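# Remove box lid and set it top-up on table

## Task

Lift the lid off the box and put it down flat on the table, top side up, resting entirely on the table and clear of the box, then release it. The box must stay upright. The lid must never hang free more than a few centimetres above the table, although small hops while it still sits on the box are acceptable. Anything that holds only because the robot is still supporting it at the end does not count.

## Robot and tools

Robot: two arms, left_arm and right_arm, each a 7-joint arm with a parallel gripper. Each arm has its own gripper, named left_gripper and right_gripper in the row layout.

Frame: results print every gripper pose in one common scene frame. The origin lies on the table surface midway between the arms, +x points out over the table, +z points up, and left_arm sits on the +y side. The names left and right do not correspond to image sides. Positions are in metres, orientations are quaternions in w,x,y,z order. Printed hand positions can be slightly off, more so at long reach.

Gripper axes: fingers point along the gripper's +z and close along its x. The reported position is the point between the pads; fingertips extend 17.5 mm past it. A pure rotation turns about that point, which is offset 25 mm toward the gripper's -y from the last joint's axis.

The row: every motion command is a single list of 18 numbers, each in [-1, 1], always covering both arms. Order: left dx, dy, dz, rx, ry, rz, left gripper position, force_limit, speed; then the same nine for the right arm. dx..rz are an offset, not a pose: they describe the target relative to that gripper's pose in the most recent result showing it (or, before any such result, or in a later call in the same reply, relative to where it is when the action begins), expressed in the gripper's own axes. 1.0 equals 0.6 m for dx/dy/dz and 180 degrees for rotation; rx, ry, rz form a single rotation vector. All zeros therefore means go back to that reference pose, not stay still. To hold an arm, send it the offset back to where you want it, and repeat its three gripper numbers (a 0 is a real command).

Gripper numbers: position +1 is fully open (50 mm gap), about -0.65 brings the pads together, and -1 closes until an object blocks it. force_limit maps -1/0/+1 to roughly 20/102/185 N per pad (actual grip up to about 17% more). speed maps -1/0/+1 to 20/85/150 mm/s. New force or speed takes effect only after a position change of at least 0.01. To soften a grip, open first.

Tools:
- execute_actions: argument actions is a list holding one action, one wait, or nothing. Empty list just reports the state. An action is {"rows": [up to 15 rows], "steps": up to 15}; each row lasts one step of 1/30 s, the last row repeats if steps exceed rows, and each row is measured from the same reference pose, not from the previous row. A wait is {"steps": n} up to 300, counted from the last result, with your reply time included. Optional pictures (boolean) toggles camera images. A rejected call sends nothing.
- move: target is one 18-number row as above (offsets from the same reference); speed is the path top speed in m/s, 0.002 to 0.5, default 0.25, with rotation capped at twice that in rad/s. Both grippers travel straight lines that finish together, 0.5 to 10 s; gripper numbers are sent at the start. Paths ignore obstacles and the other arm, and grippers can lag, drift or overshoot speed near full reach. Faster moves and targets set deeper past a contact push harder. The result adds a move: line (done, off_target, moving, held, fault) and limits (paced = pose clipped; held = some steps blocked, after which the arm may surge), plus each gripper's distance from target.
- wait: seconds from 0 to 10; the scene runs with nothing new sent.
- zoom_image: camera (cam_high, cam_low, cam_left_wrist, cam_right_wrist) and region [x0, y0, x1, y1] in pixels, top-left origin, at most 504x504. All images are 896x504.
- finished_scene: scene is the number of the current scene; ends and grades it, irreversibly. Replying with no tool call also ends things.

Control details: each step the commanded pose is limited to 70 mm and 16 degrees from the measured pose, then damped IK follows, favouring position over orientation. After an action ends an arm continues only to its last clipped pose, so large moves may fall short; check the result and send the remainder. Results with nothing kept back include a Hand target line per arm. Joint ranges (rad): waist and both rolls ±6.283, shoulder ±2.250, elbow ±2.580, wrist pitch ±2.100.

Result lines: the state line gives each pose. object_status: 0 moving, 1 blocked while opening, 2 blocked while closing (a grip), 3 reached the requested opening or pads met (likely nothing held). Confirm a grip by seeing 2. position_measured counts give opening ≈ (250 - counts) × 0.202 mm. After a -1 force grip, status can stay 2 even if the object slips out; an off-centre grip on a fixed object weakens over time. HELD marks steps where the clearance check withheld your command; pose unreachable names the arm affected.

Hazards: contact torque reaching a joint's load limit (48.6 N m for the four base joints, 30.6 N m for forearm roll, wrist pitch, wrist roll; held weight counts) stops that arm for 10 s. Holding loads heats motors: MOTOR HOT warns from 60 °C, and at 75 °C the arm sags with an OVER-TEMPERATURE FAULT. Keep the arms from colliding or pressing on each other. Do not drop the lid from height, slam it, or knock anything off the table. Objects may occasionally be nudged by outside pushes. The simulation keeps running while you compose replies.

Each tool is called after "Call:" as a command line: name --argument value for each argument, lists and objects as JSON in quotes; but a table of rows of numbers goes row by row, as --pt "numbers of a row", without its own name.

## Session

Call:
execute_actions --actions '[]'

Scene clock: 0.00 s of 4100.00 s.
left_arm: end_effector_position=(+0.6402, +0.2709, +0.3197) position_measured=3 object_status=3 end_effector_quat_wxyz=(-0.268, +0.938, -0.127, +0.180) | right_arm: end_effector_position=(+0.3896, -0.3251, +0.1794) position_measured=3 object_status=3 end_effector_quat_wxyz=(-0.002, +0.644, +0.765, -0.001)
Joint positions: left_arm=[ 0.661  0.677  0.156  1.047 -0.764  1.403  0.479] | right_arm=[-0.056  0.435 -0.001  1.656 -0.001  1.055  1.516]
Joint velocities: left_arm=[ 0.     0.002  0.    -0.    -0.    -0.001  0.   ] | right_arm=[-0.     0.001  0.001  0.001  0.    -0.     0.   ]
Joint torques (N m, as the joint torque sensors report them, + toward a larger angle): no reading
Hand target (left_arm): +0.640, +0.271, +0.320; -0.268, +0.938, -0.127, +0.180
Hand target (right_arm): +0.390, -0.325, +0.179; -0.002, +0.644, +0.765, -0.001

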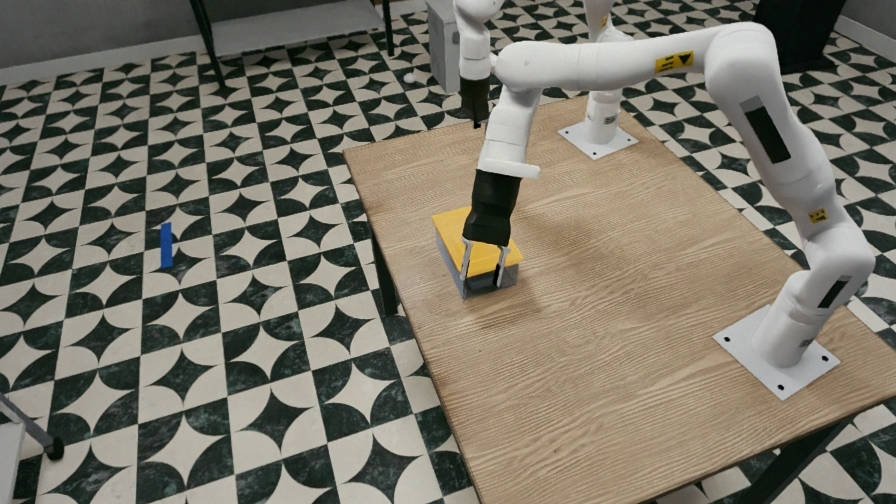

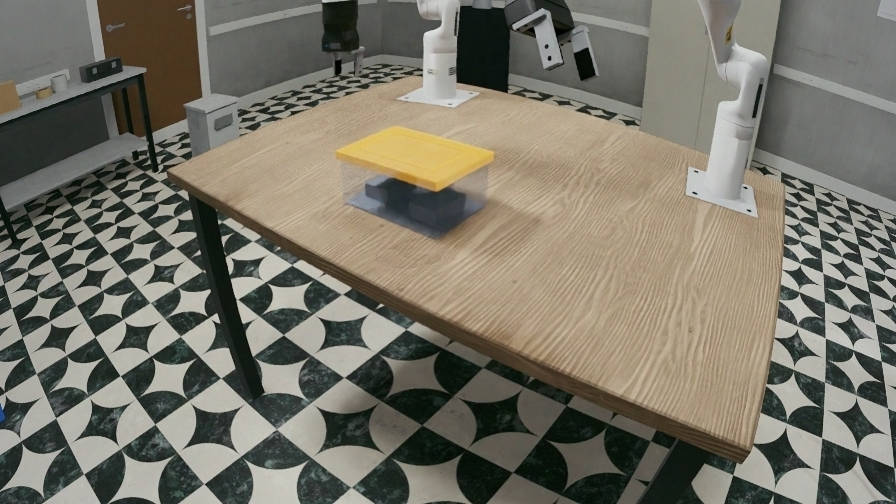

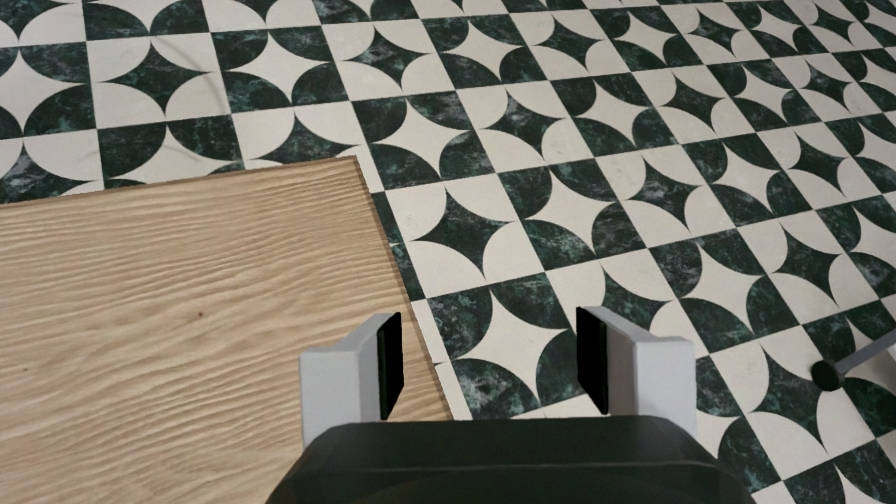

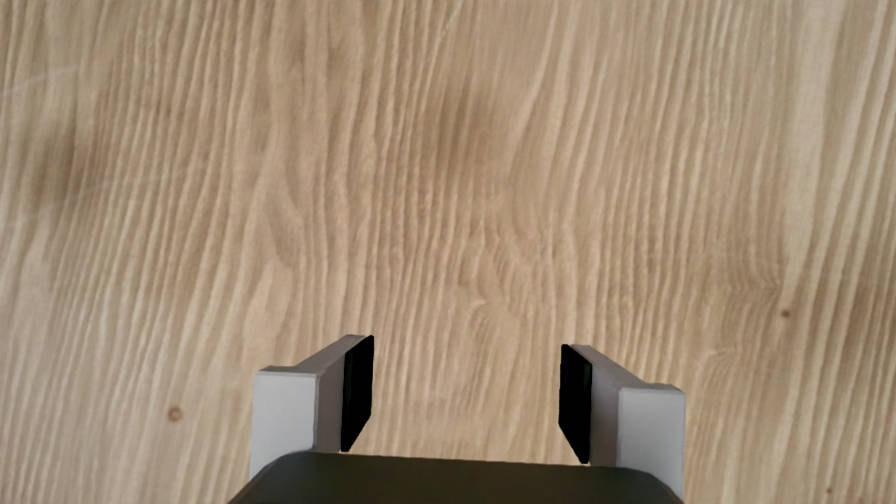

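Call:
zoom_image --camera "cam_low" --region '[310,100,530,250]'

Call:
zoom_image --camera "cam_high" --region '[400,180,580,320]'

Region (310, 100, 530, 250) of cam_low's 896x504 image, scaled by 2.291, with more detail than that image has; it fills the top 344 rows of this view, and the rest is white.

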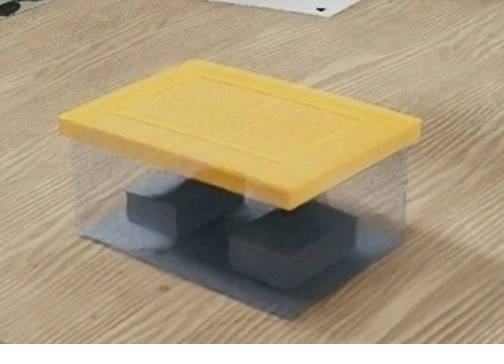

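Region (400, 180, 580, 320) of cam_high's 896x504 image, scaled by 2.800, with more detail than that image has.

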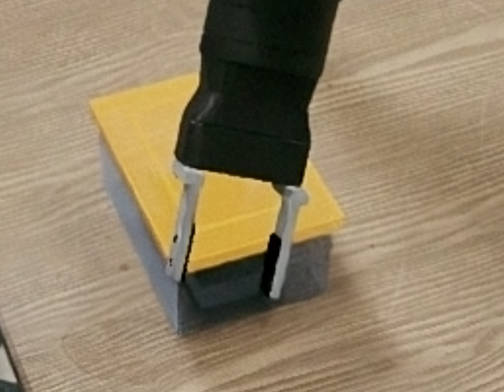

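Call:
move --target '[-0.357,-0.09,-0.058,-0.174,-0.117,-0.083,1,0,0,0.42,0.258,-0.283,0,0,0,1,0,0]' --speed 0.3

Scene clock: 6.37 s of 4100.00 s.
left_arm: end_effector_position=(+0.4397, +0.3711, +0.3183) position_measured=3 object_status=3 end_effector_quat_wxyz=(-0.001, +1.000, +0.001, -0.001) | right_arm: end_effector_position=(+0.4987, -0.0513, +0.3481) position_measured=3 object_status=3 end_effector_quat_wxyz=(+0.013, +0.645, +0.763, +0.048)
Joint positions: left_arm=[ 0.141  0.246  0.222  1.472 -0.056  1.431  0.208] | right_arm=[-0.434  0.989  0.001  0.033 -0.001  2.018  1.135]
Joint velocities: left_arm=[ 0.001  0.002 -0.     0.     0.001  0.001 -0.001] | right_arm=[ 0.     0.005  0.009 -0.001 -0.011 -0.     0.   ]
Joint torques (N m, as the joint torque sensors report them, + toward a larger angle): left_arm=[ -0.28 -14.01   0.6   -9.39  -0.32  -0.18  -0.42] | right_arm=[  0.09 -26.66   0.37  -9.2   -0.45  -0.02  -0.17]
Hand target (left_arm): +0.440, +0.371, +0.318; -0.001, +1.000, +0.001, -0.001
Hand target (right_arm): +0.499, -0.051, +0.348; +0.013, +0.645, +0.763, +0.048
Off the commanded pose (left_arm): 0.001 m, 0 deg.
Off the commanded pose (right_arm): 0.002 m, 6 deg.
elbow stopped short (right arm): the move would have taken joint 4 (elbow) straighter than the controller allows; a more bent joint 4 avoids this.
After step 90, 1.23 s passed at rest.
move: off_target (right_arm)

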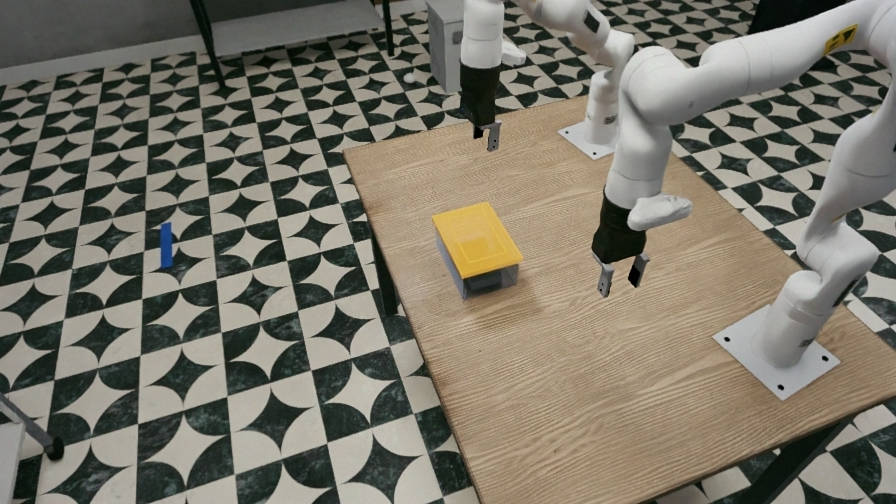

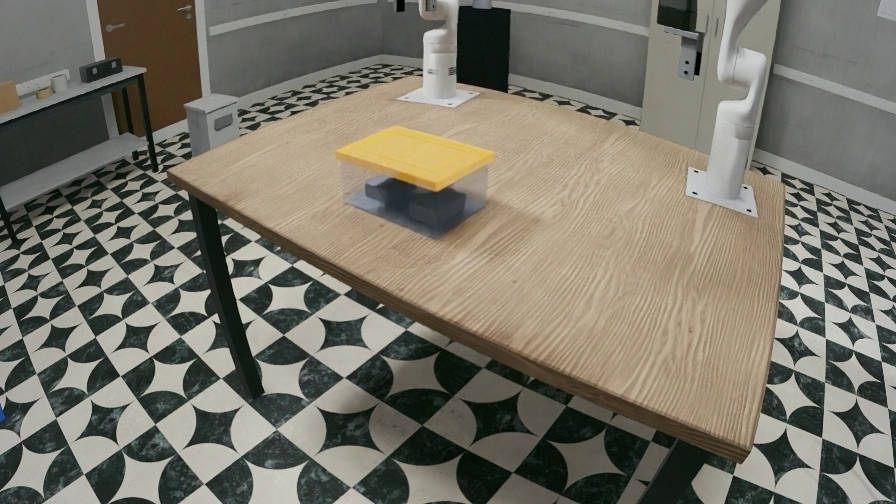

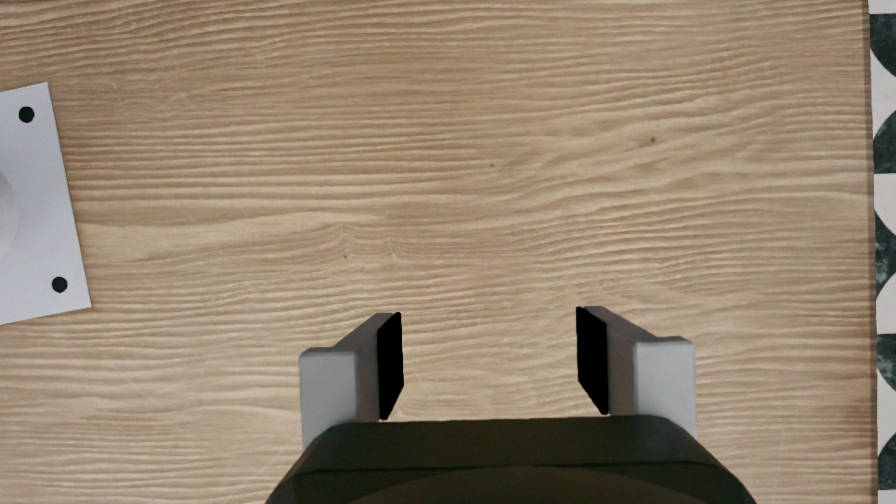

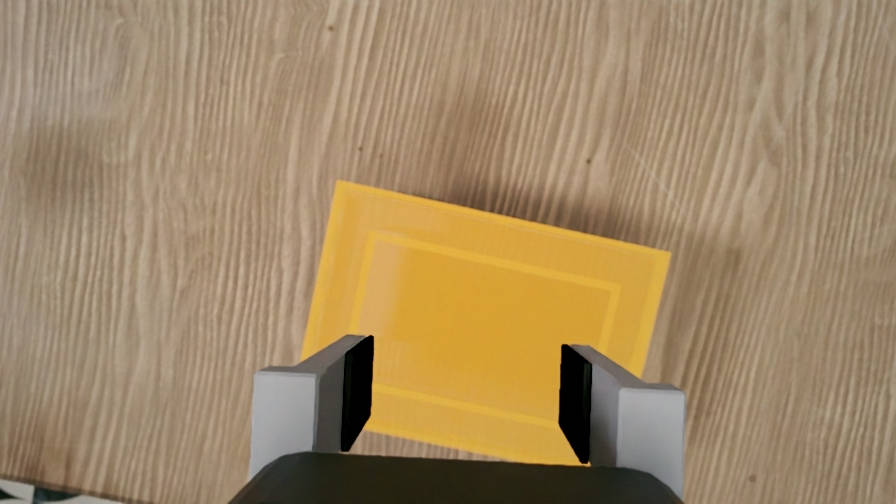

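Call:
move --target '[0.165,0.368,0.363,-0.167,0.004,0.014,1,0,0,-0.253,-0.026,0.403,-0.107,0.12,-0.418,1,0,0]' --speed 0.3

Call:
zoom_image --camera "cam_low" --region '[260,60,620,260]'

Scene clock: 16.50 s of 4100.00 s.
left_arm: end_effector_position=(+0.5389, +0.1498, +0.1012) position_measured=3 object_status=3 end_effector_quat_wxyz=(+0.259, +0.966, -0.022, +0.006) | right_arm: end_effector_position=(+0.5297, -0.1885, +0.1006) position_measured=3 object_status=3 end_effector_quat_wxyz=(+0.007, +0.020, +0.966, +0.259)
Joint positions: left_arm=[ 0.135  0.759  0.414  1.55   0.327  0.758 -0.006] | right_arm=[ 0.31   0.848 -0.56   1.386 -0.126  0.844  2.956]
Joint velocities: left_arm=[-0.003  0.008 -0.003 -0.     0.     0.001 -0.001] | right_arm=[ 0.01   0.01   0.006 -0.001 -0.004  0.     0.004]
Joint torques (N m, as the joint torque sensors report them, + toward a larger angle): left_arm=[ -0.18 -20.2    4.27  -7.81   1.25  -0.33  -0.47] | right_arm=[  0.34 -22.71  -4.67  -8.3   -1.3   -0.35   0.09]
Hand target (left_arm): +0.539, +0.150, +0.101; +0.259, +0.966, -0.022, +0.005
Hand target (right_arm): +0.530, -0.189, +0.100; +0.007, +0.021, +0.966, +0.259
Off the commanded pose (left_arm): 0.002 m, 0 deg.
Off the commanded pose (right_arm): 0.002 m, 0 deg.
After step 90, 4.43 s passed at rest.
move: done

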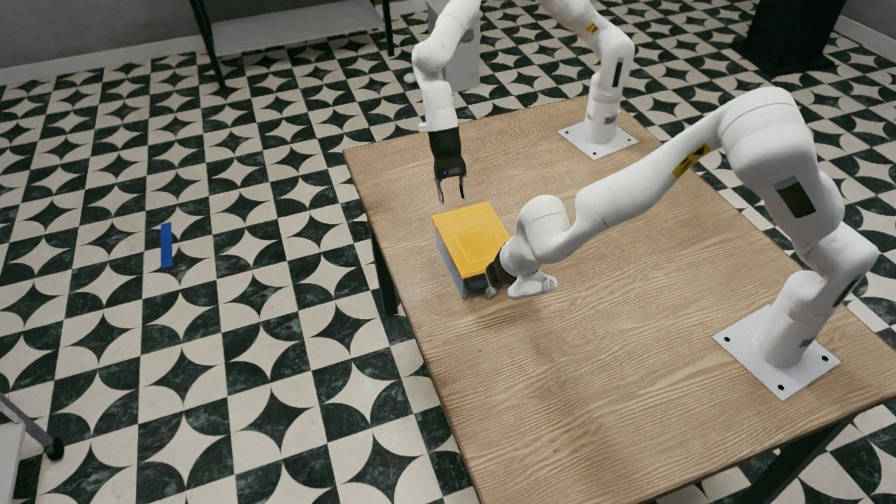

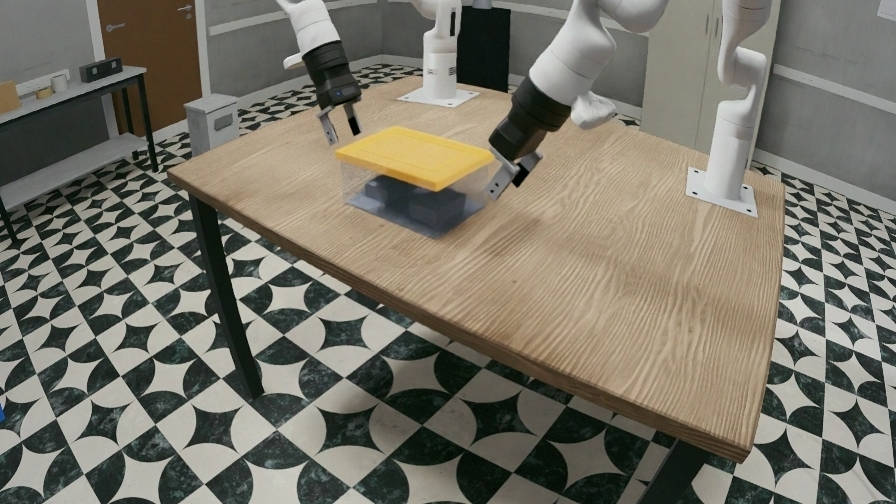

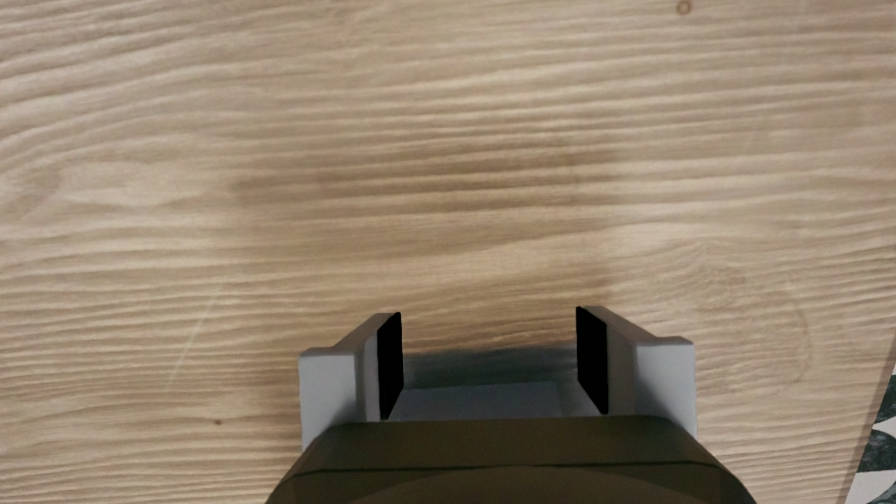

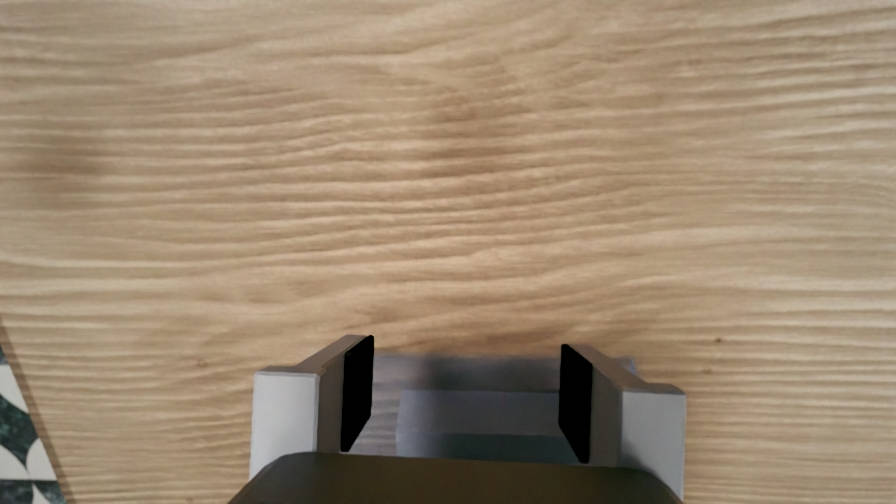

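Region (260, 60, 620, 260) of cam_low's 896x504 image, scaled by 1.400, with more detail than that image has.

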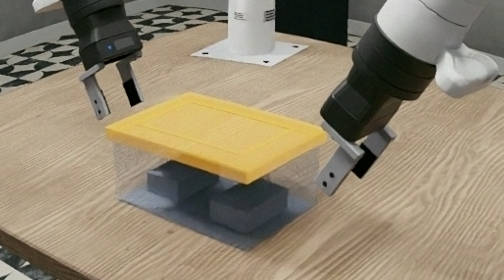

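Call:
move --target '[-0.004,0.047,0.083,0,0,0,1,0,0,0.003,0.038,0.078,0,0,0,1,0,0]' --speed 0.1

Call:
zoom_image --camera "cam_low" --region '[300,80,560,250]'

Call:
zoom_image --camera "cam_high" --region '[400,160,580,320]'

Scene clock: 19.30 s of 4100.00 s.
left_arm: end_effector_position=(+0.5357, +0.1009, +0.0725) position_measured=3 object_status=3 end_effector_quat_wxyz=(+0.259, +0.966, -0.022, +0.006) | right_arm: end_effector_position=(+0.5300, -0.1457, +0.0716) position_measured=3 object_status=3 end_effector_quat_wxyz=(+0.007, +0.020, +0.966, +0.259)
Joint positions: left_arm=[0.24  0.825 0.4   1.525 0.326 0.677 0.05 ] | right_arm=[ 0.221  0.901 -0.541  1.379 -0.116  0.765  2.908]
Joint velocities: left_arm=[ 0.002  0.005  0.002 -0.001 -0.002  0.001  0.   ] | right_arm=[-0.004  0.003 -0.002 -0.001  0.001  0.    -0.   ]
Joint torques (N m, as the joint torque sensors report them, + toward a larger angle): left_arm=[ -0.03 -20.36   4.21  -7.11   0.69  -0.43  -0.31] | right_arm=[  0.41 -22.8   -4.89  -7.55  -1.54  -0.02  -0.04]
Hand target (left_arm): +0.535, +0.101, +0.072; +0.259, +0.966, -0.022, +0.006
Hand target (right_arm): +0.530, -0.145, +0.071; +0.007, +0.020, +0.966, +0.259
Off the commanded pose (left_arm): 0.001 m, 0 deg.
Off the commanded pose (right_arm): 0.000 m, 0 deg.
move: done

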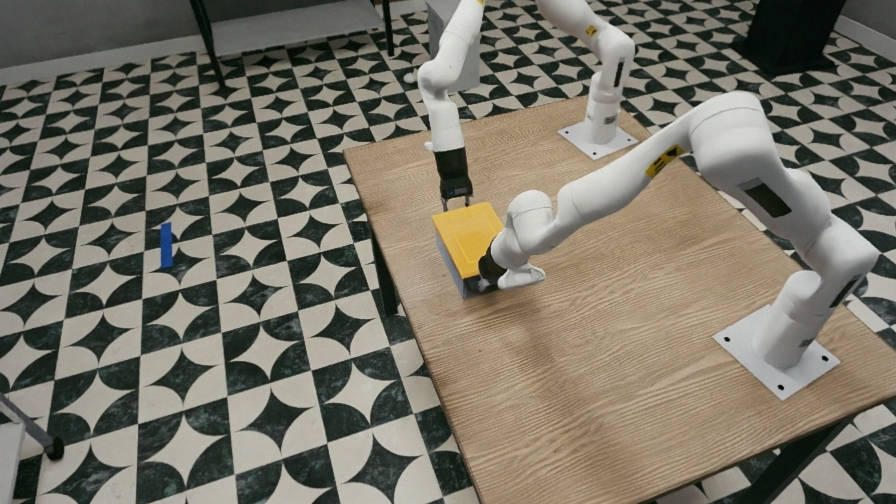

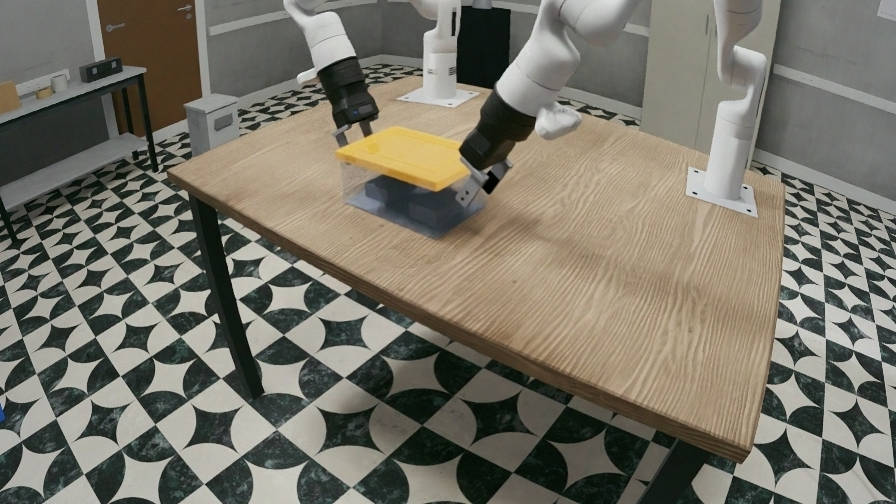

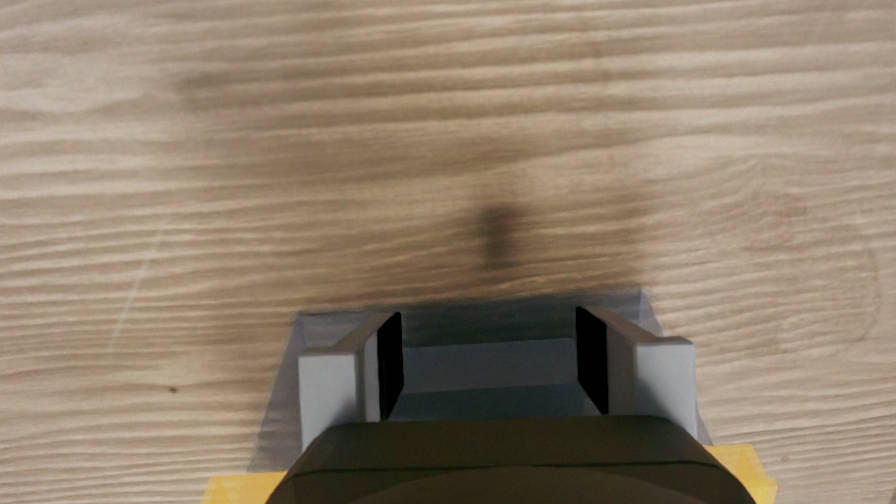

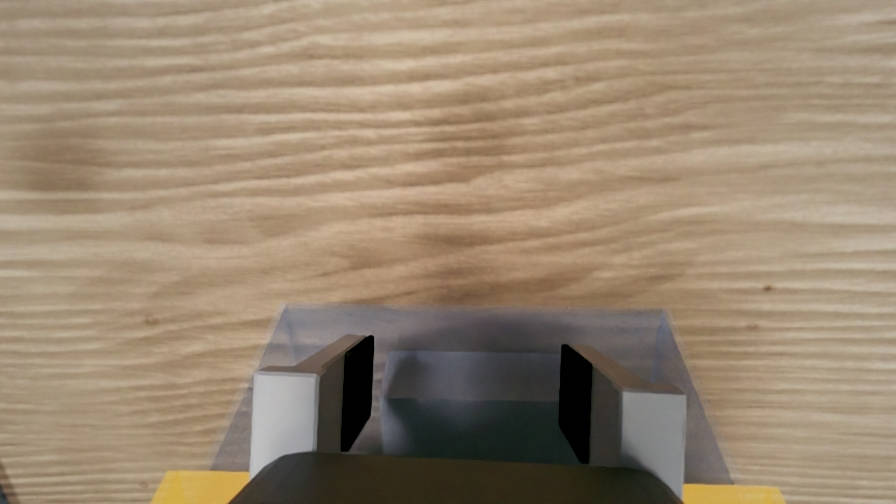

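Region (300, 80, 560, 250) of cam_low's 896x504 image, scaled by 1.938, with more detail than that image has; it fills the top 330 rows of this view, and the rest is white.

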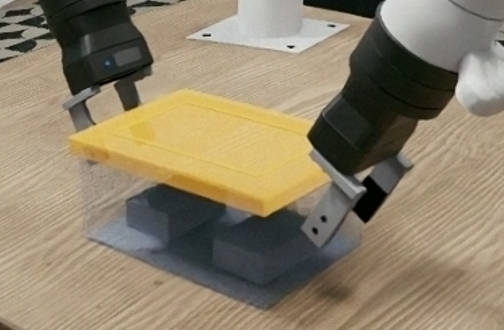

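Region (400, 160, 580, 320) of cam_high's 896x504 image, scaled by 2.800, with more detail than that image has.

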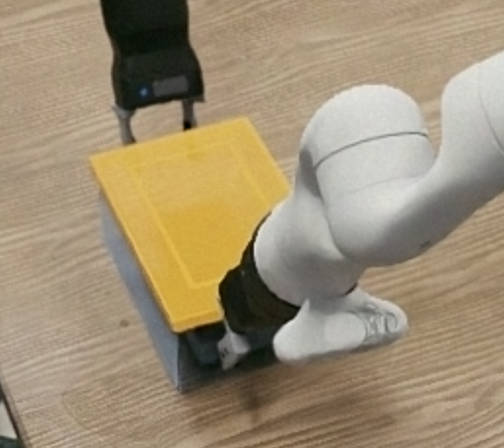

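Call:
move --target '[-0.003,0.024,0,0,0,0,1,0,0,0.002,0.017,-0.009,0,0,0,1,0,0]' --speed 0.03

Call:
zoom_image --camera "cam_low" --region '[300,80,560,250]'

Scene clock: 21.27 s of 4100.00 s.
left_arm: end_effector_position=(+0.5337, +0.0898, +0.0791) position_measured=3 object_status=3 end_effector_quat_wxyz=(+0.258, +0.966, -0.021, +0.006) | right_arm: end_effector_position=(+0.5295, -0.1420, +0.0806) position_measured=3 object_status=3 end_effector_quat_wxyz=(+0.007, +0.021, +0.966, +0.258)
Joint positions: left_arm=[0.267 0.816 0.392 1.511 0.325 0.686 0.078] | right_arm=[ 0.212  0.886 -0.539  1.372 -0.116  0.78   2.892]
Joint velocities: left_arm=[-0.001 -0.001  0.    -0.    -0.    -0.001 -0.   ] | right_arm=[ 0.001 -0.    -0.001 -0.     0.003  0.    -0.002]
Joint torques (N m, as the joint torque sensors report them, + toward a larger angle): left_arm=[  0.63 -21.5    5.12  -7.82   1.23  -0.32  -0.39] | right_arm=[ -1.77 -24.46  -6.93  -9.4   -2.41  -0.99   0.11]
Hand target (left_arm): +0.533, +0.089, +0.080; +0.259, +0.966, -0.022, +0.006
Hand target (right_arm): +0.529, -0.139, +0.081; +0.007, +0.020, +0.966, +0.259
Off the commanded pose (left_arm): 0.002 m, 0 deg.
Off the commanded pose (right_arm): 0.003 m, 0 deg.
move: done

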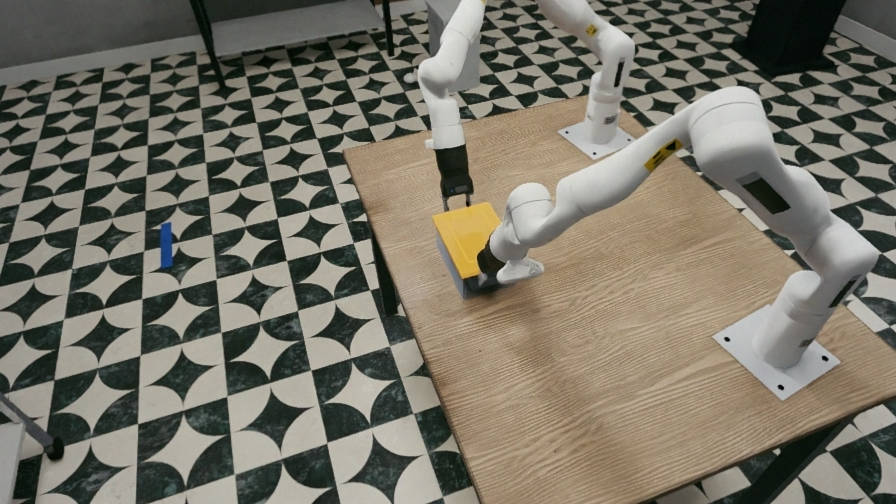

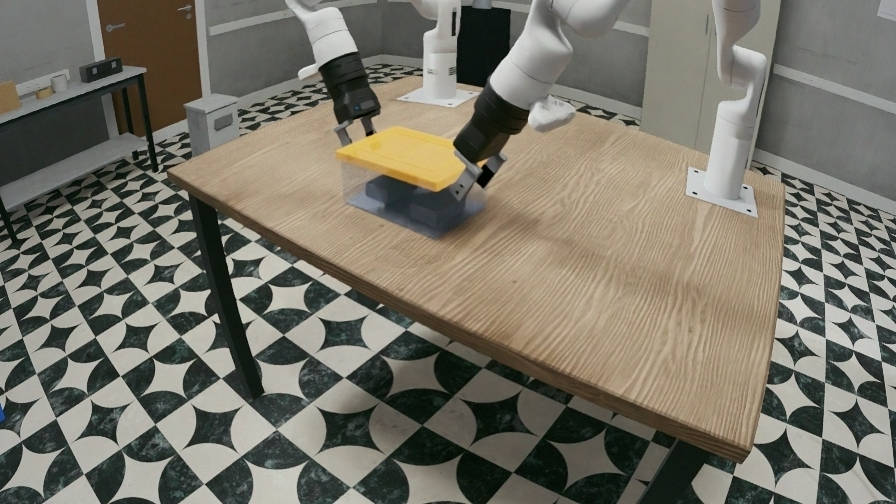

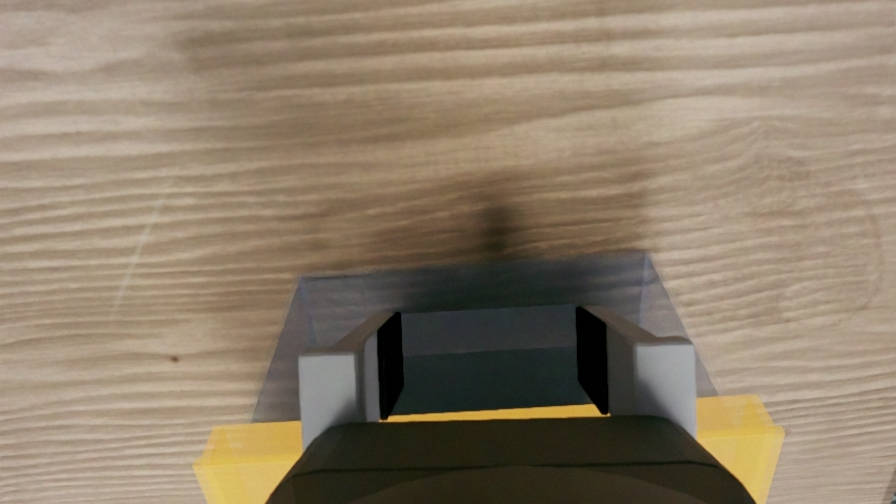

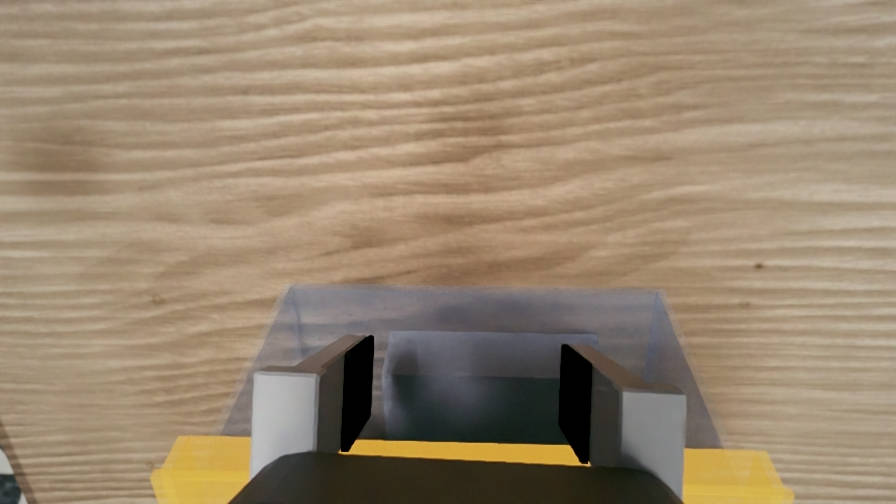

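Region (300, 80, 560, 250) of cam_low's 896x504 image, scaled by 1.938, with more detail than that image has; it fills the top 330 rows of this view, and the rest is white.

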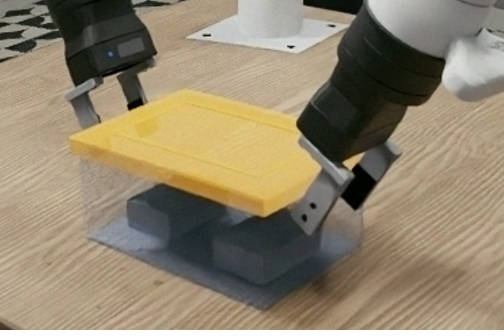

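Call:
move --target '[0,0.022,-0.026,0,0,0,1,0,0,0,0.022,-0.026,0,0,0,1,0,0]' --speed 0.02

Call:
zoom_image --camera "cam_low" --region '[300,80,560,250]'

Scene clock: 23.43 s of 4100.00 s.
left_arm: end_effector_position=(+0.5345, +0.0894, +0.0981) position_measured=3 object_status=3 end_effector_quat_wxyz=(+0.257, +0.966, -0.019, +0.007) | right_arm: end_effector_position=(+0.5301, -0.1420, +0.0993) position_measured=3 object_status=3 end_effector_quat_wxyz=(+0.007, +0.023, +0.966, +0.256)
Joint positions: left_arm=[0.273 0.786 0.386 1.493 0.32  0.728 0.107] | right_arm=[ 0.208  0.859 -0.54   1.353 -0.116  0.821  2.87 ]
Joint velocities: left_arm=[ 0.    -0.002  0.002  0.    -0.003 -0.001  0.001] | right_arm=[ 0.002 -0.001 -0.003 -0.     0.004  0.    -0.003]
Joint torques (N m, as the joint torque sensors report them, + toward a larger angle): left_arm=[  1.66 -22.4    6.31  -9.05   2.08  -0.61  -0.59] | right_arm=[ -2.59 -24.2   -7.21  -9.67  -2.6   -1.01  -0.56]
Hand target (left_arm): +0.533, +0.086, +0.099; +0.258, +0.966, -0.021, +0.006
Hand target (right_arm): +0.530, -0.138, +0.101; +0.007, +0.021, +0.966, +0.258
Off the commanded pose (left_arm): 0.004 m, 0 deg.
Off the commanded pose (right_arm): 0.004 m, 0 deg.
move: off_target (left_arm, right_arm)

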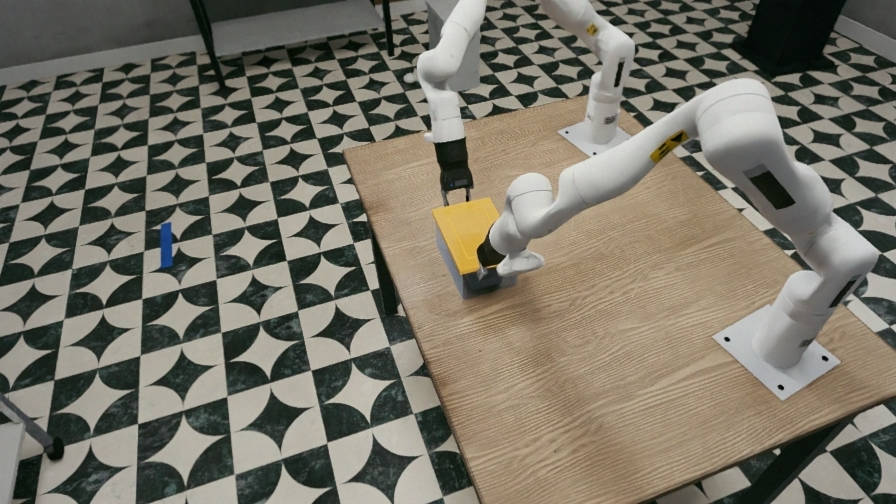

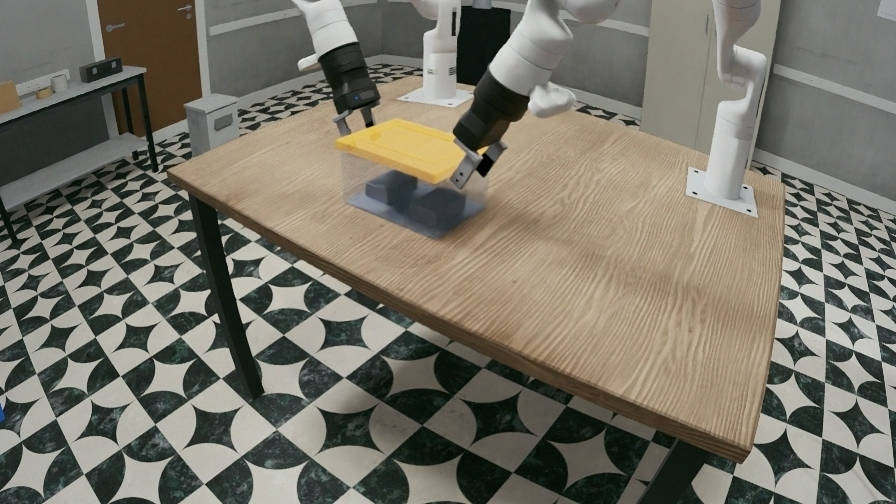

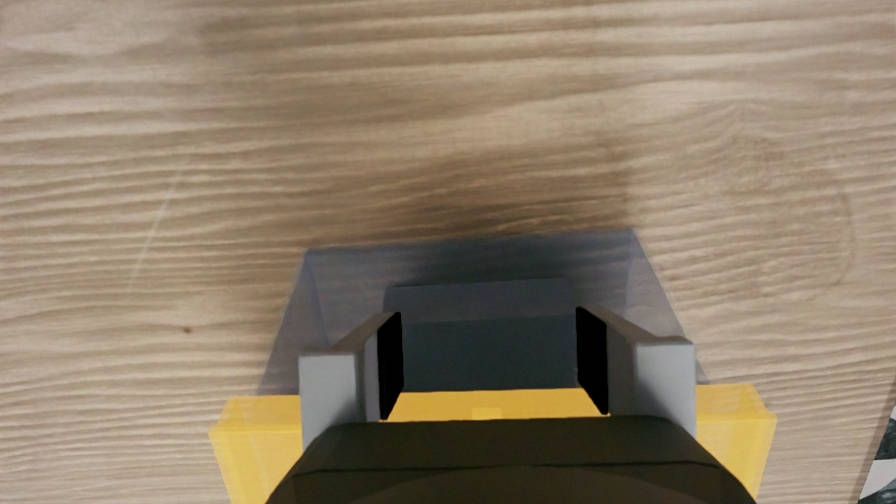

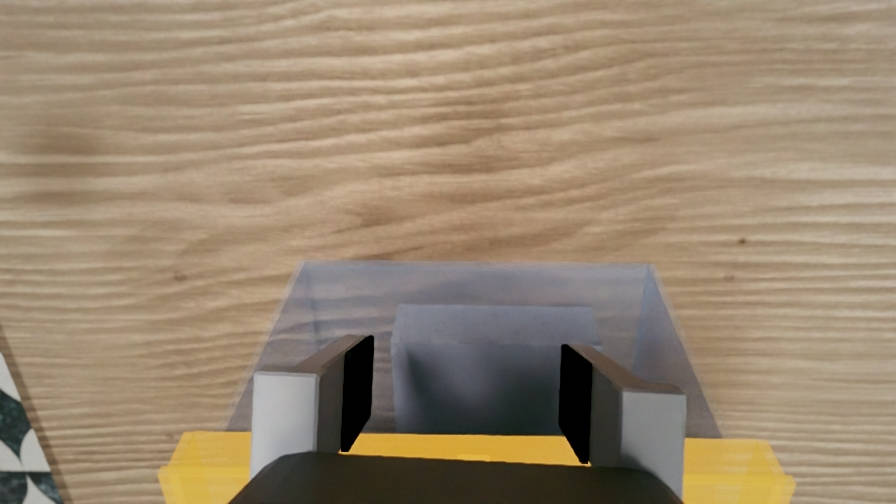

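Region (300, 80, 560, 250) of cam_low's 896x504 image, scaled by 1.938, with more detail than that image has; it fills the top 330 rows of this view, and the rest is white.

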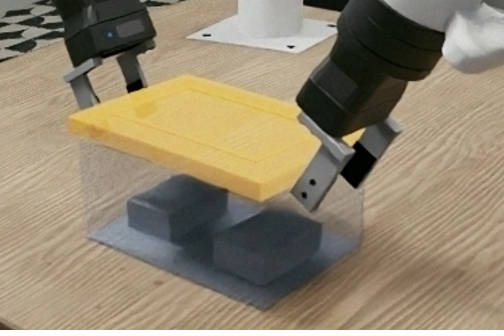

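Call:
move --target '[0,0.028,-0.032,0,0,0,1,0,0,0,0.028,-0.032,0,0,0,1,0,0]' --speed 0.025

Call:
zoom_image --camera "cam_low" --region '[300,80,560,250]'

Scene clock: 25.63 s of 4100.00 s.
left_arm: end_effector_position=(+0.5364, +0.0902, +0.1215) position_measured=3 object_status=3 end_effector_quat_wxyz=(+0.254, +0.967, -0.016, +0.008) | right_arm: end_effector_position=(+0.5314, -0.1425, +0.1227) position_measured=3 object_status=3 end_effector_quat_wxyz=(+0.008, +0.025, +0.967, +0.253)
Joint positions: left_arm=[0.28  0.75  0.378 1.465 0.31  0.782 0.143] | right_arm=[ 0.204  0.828 -0.539  1.324 -0.113  0.873  2.842]
Joint velocities: left_arm=[-0.    -0.002  0.004 -0.001 -0.003 -0.003  0.003] | right_arm=[ 0.003  0.001 -0.003  0.     0.007  0.    -0.005]
Joint torques (N m, as the joint torque sensors report them, + toward a larger angle): left_arm=[  3.28 -21.06   7.32  -9.29   2.96  -0.81  -0.19] | right_arm=[ -3.95 -23.02  -7.64  -9.86  -3.17  -1.23  -0.46]
Hand target (left_arm): +0.534, +0.084, +0.123; +0.257, +0.966, -0.019, +0.007
Hand target (right_arm): +0.530, -0.137, +0.124; +0.007, +0.023, +0.966, +0.256
Off the commanded pose (left_arm): 0.007 m, 1 deg.
Off the commanded pose (right_arm): 0.006 m, 0 deg.
move: off_target (left_arm, right_arm)

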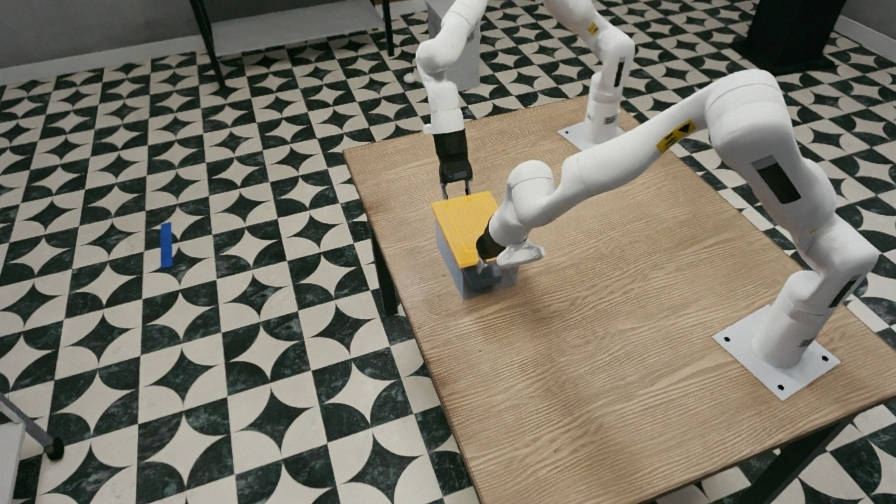

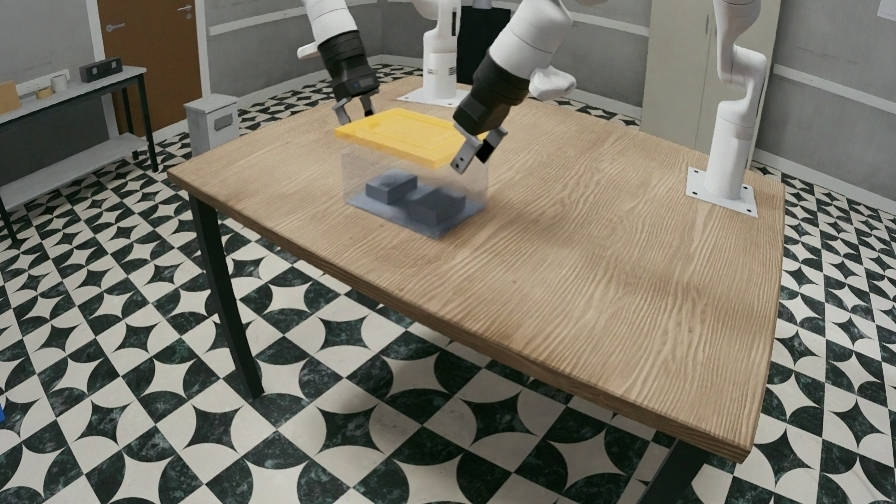

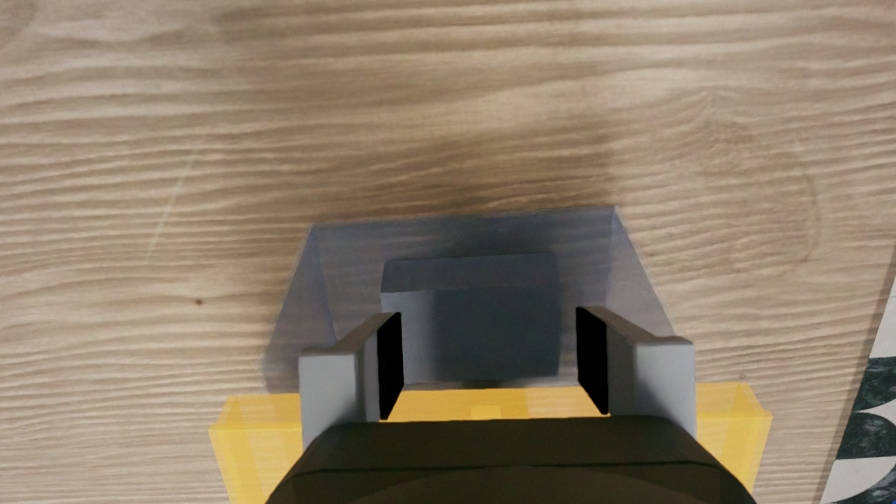

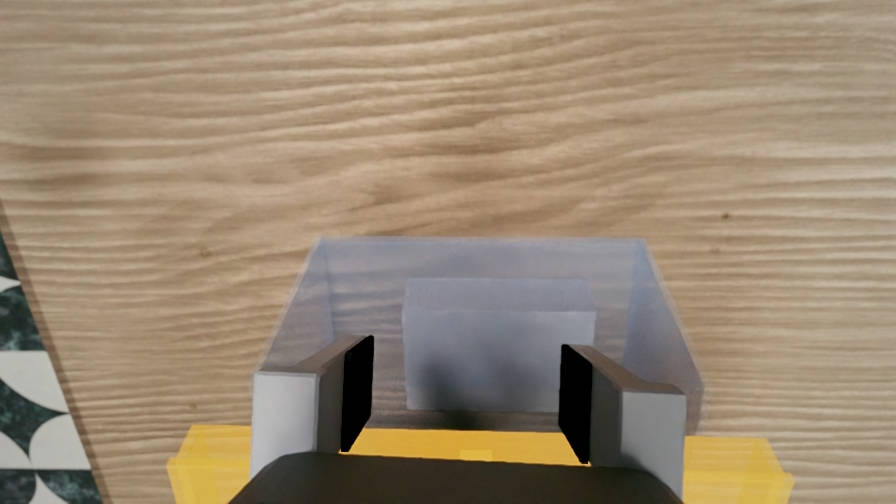

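Region (300, 80, 560, 250) of cam_low's 896x504 image, scaled by 1.938, with more detail than that image has; it fills the top 330 rows of this view, and the rest is white.

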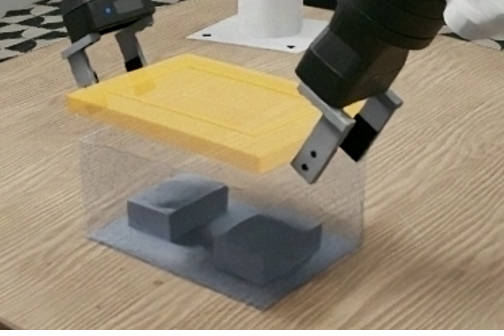

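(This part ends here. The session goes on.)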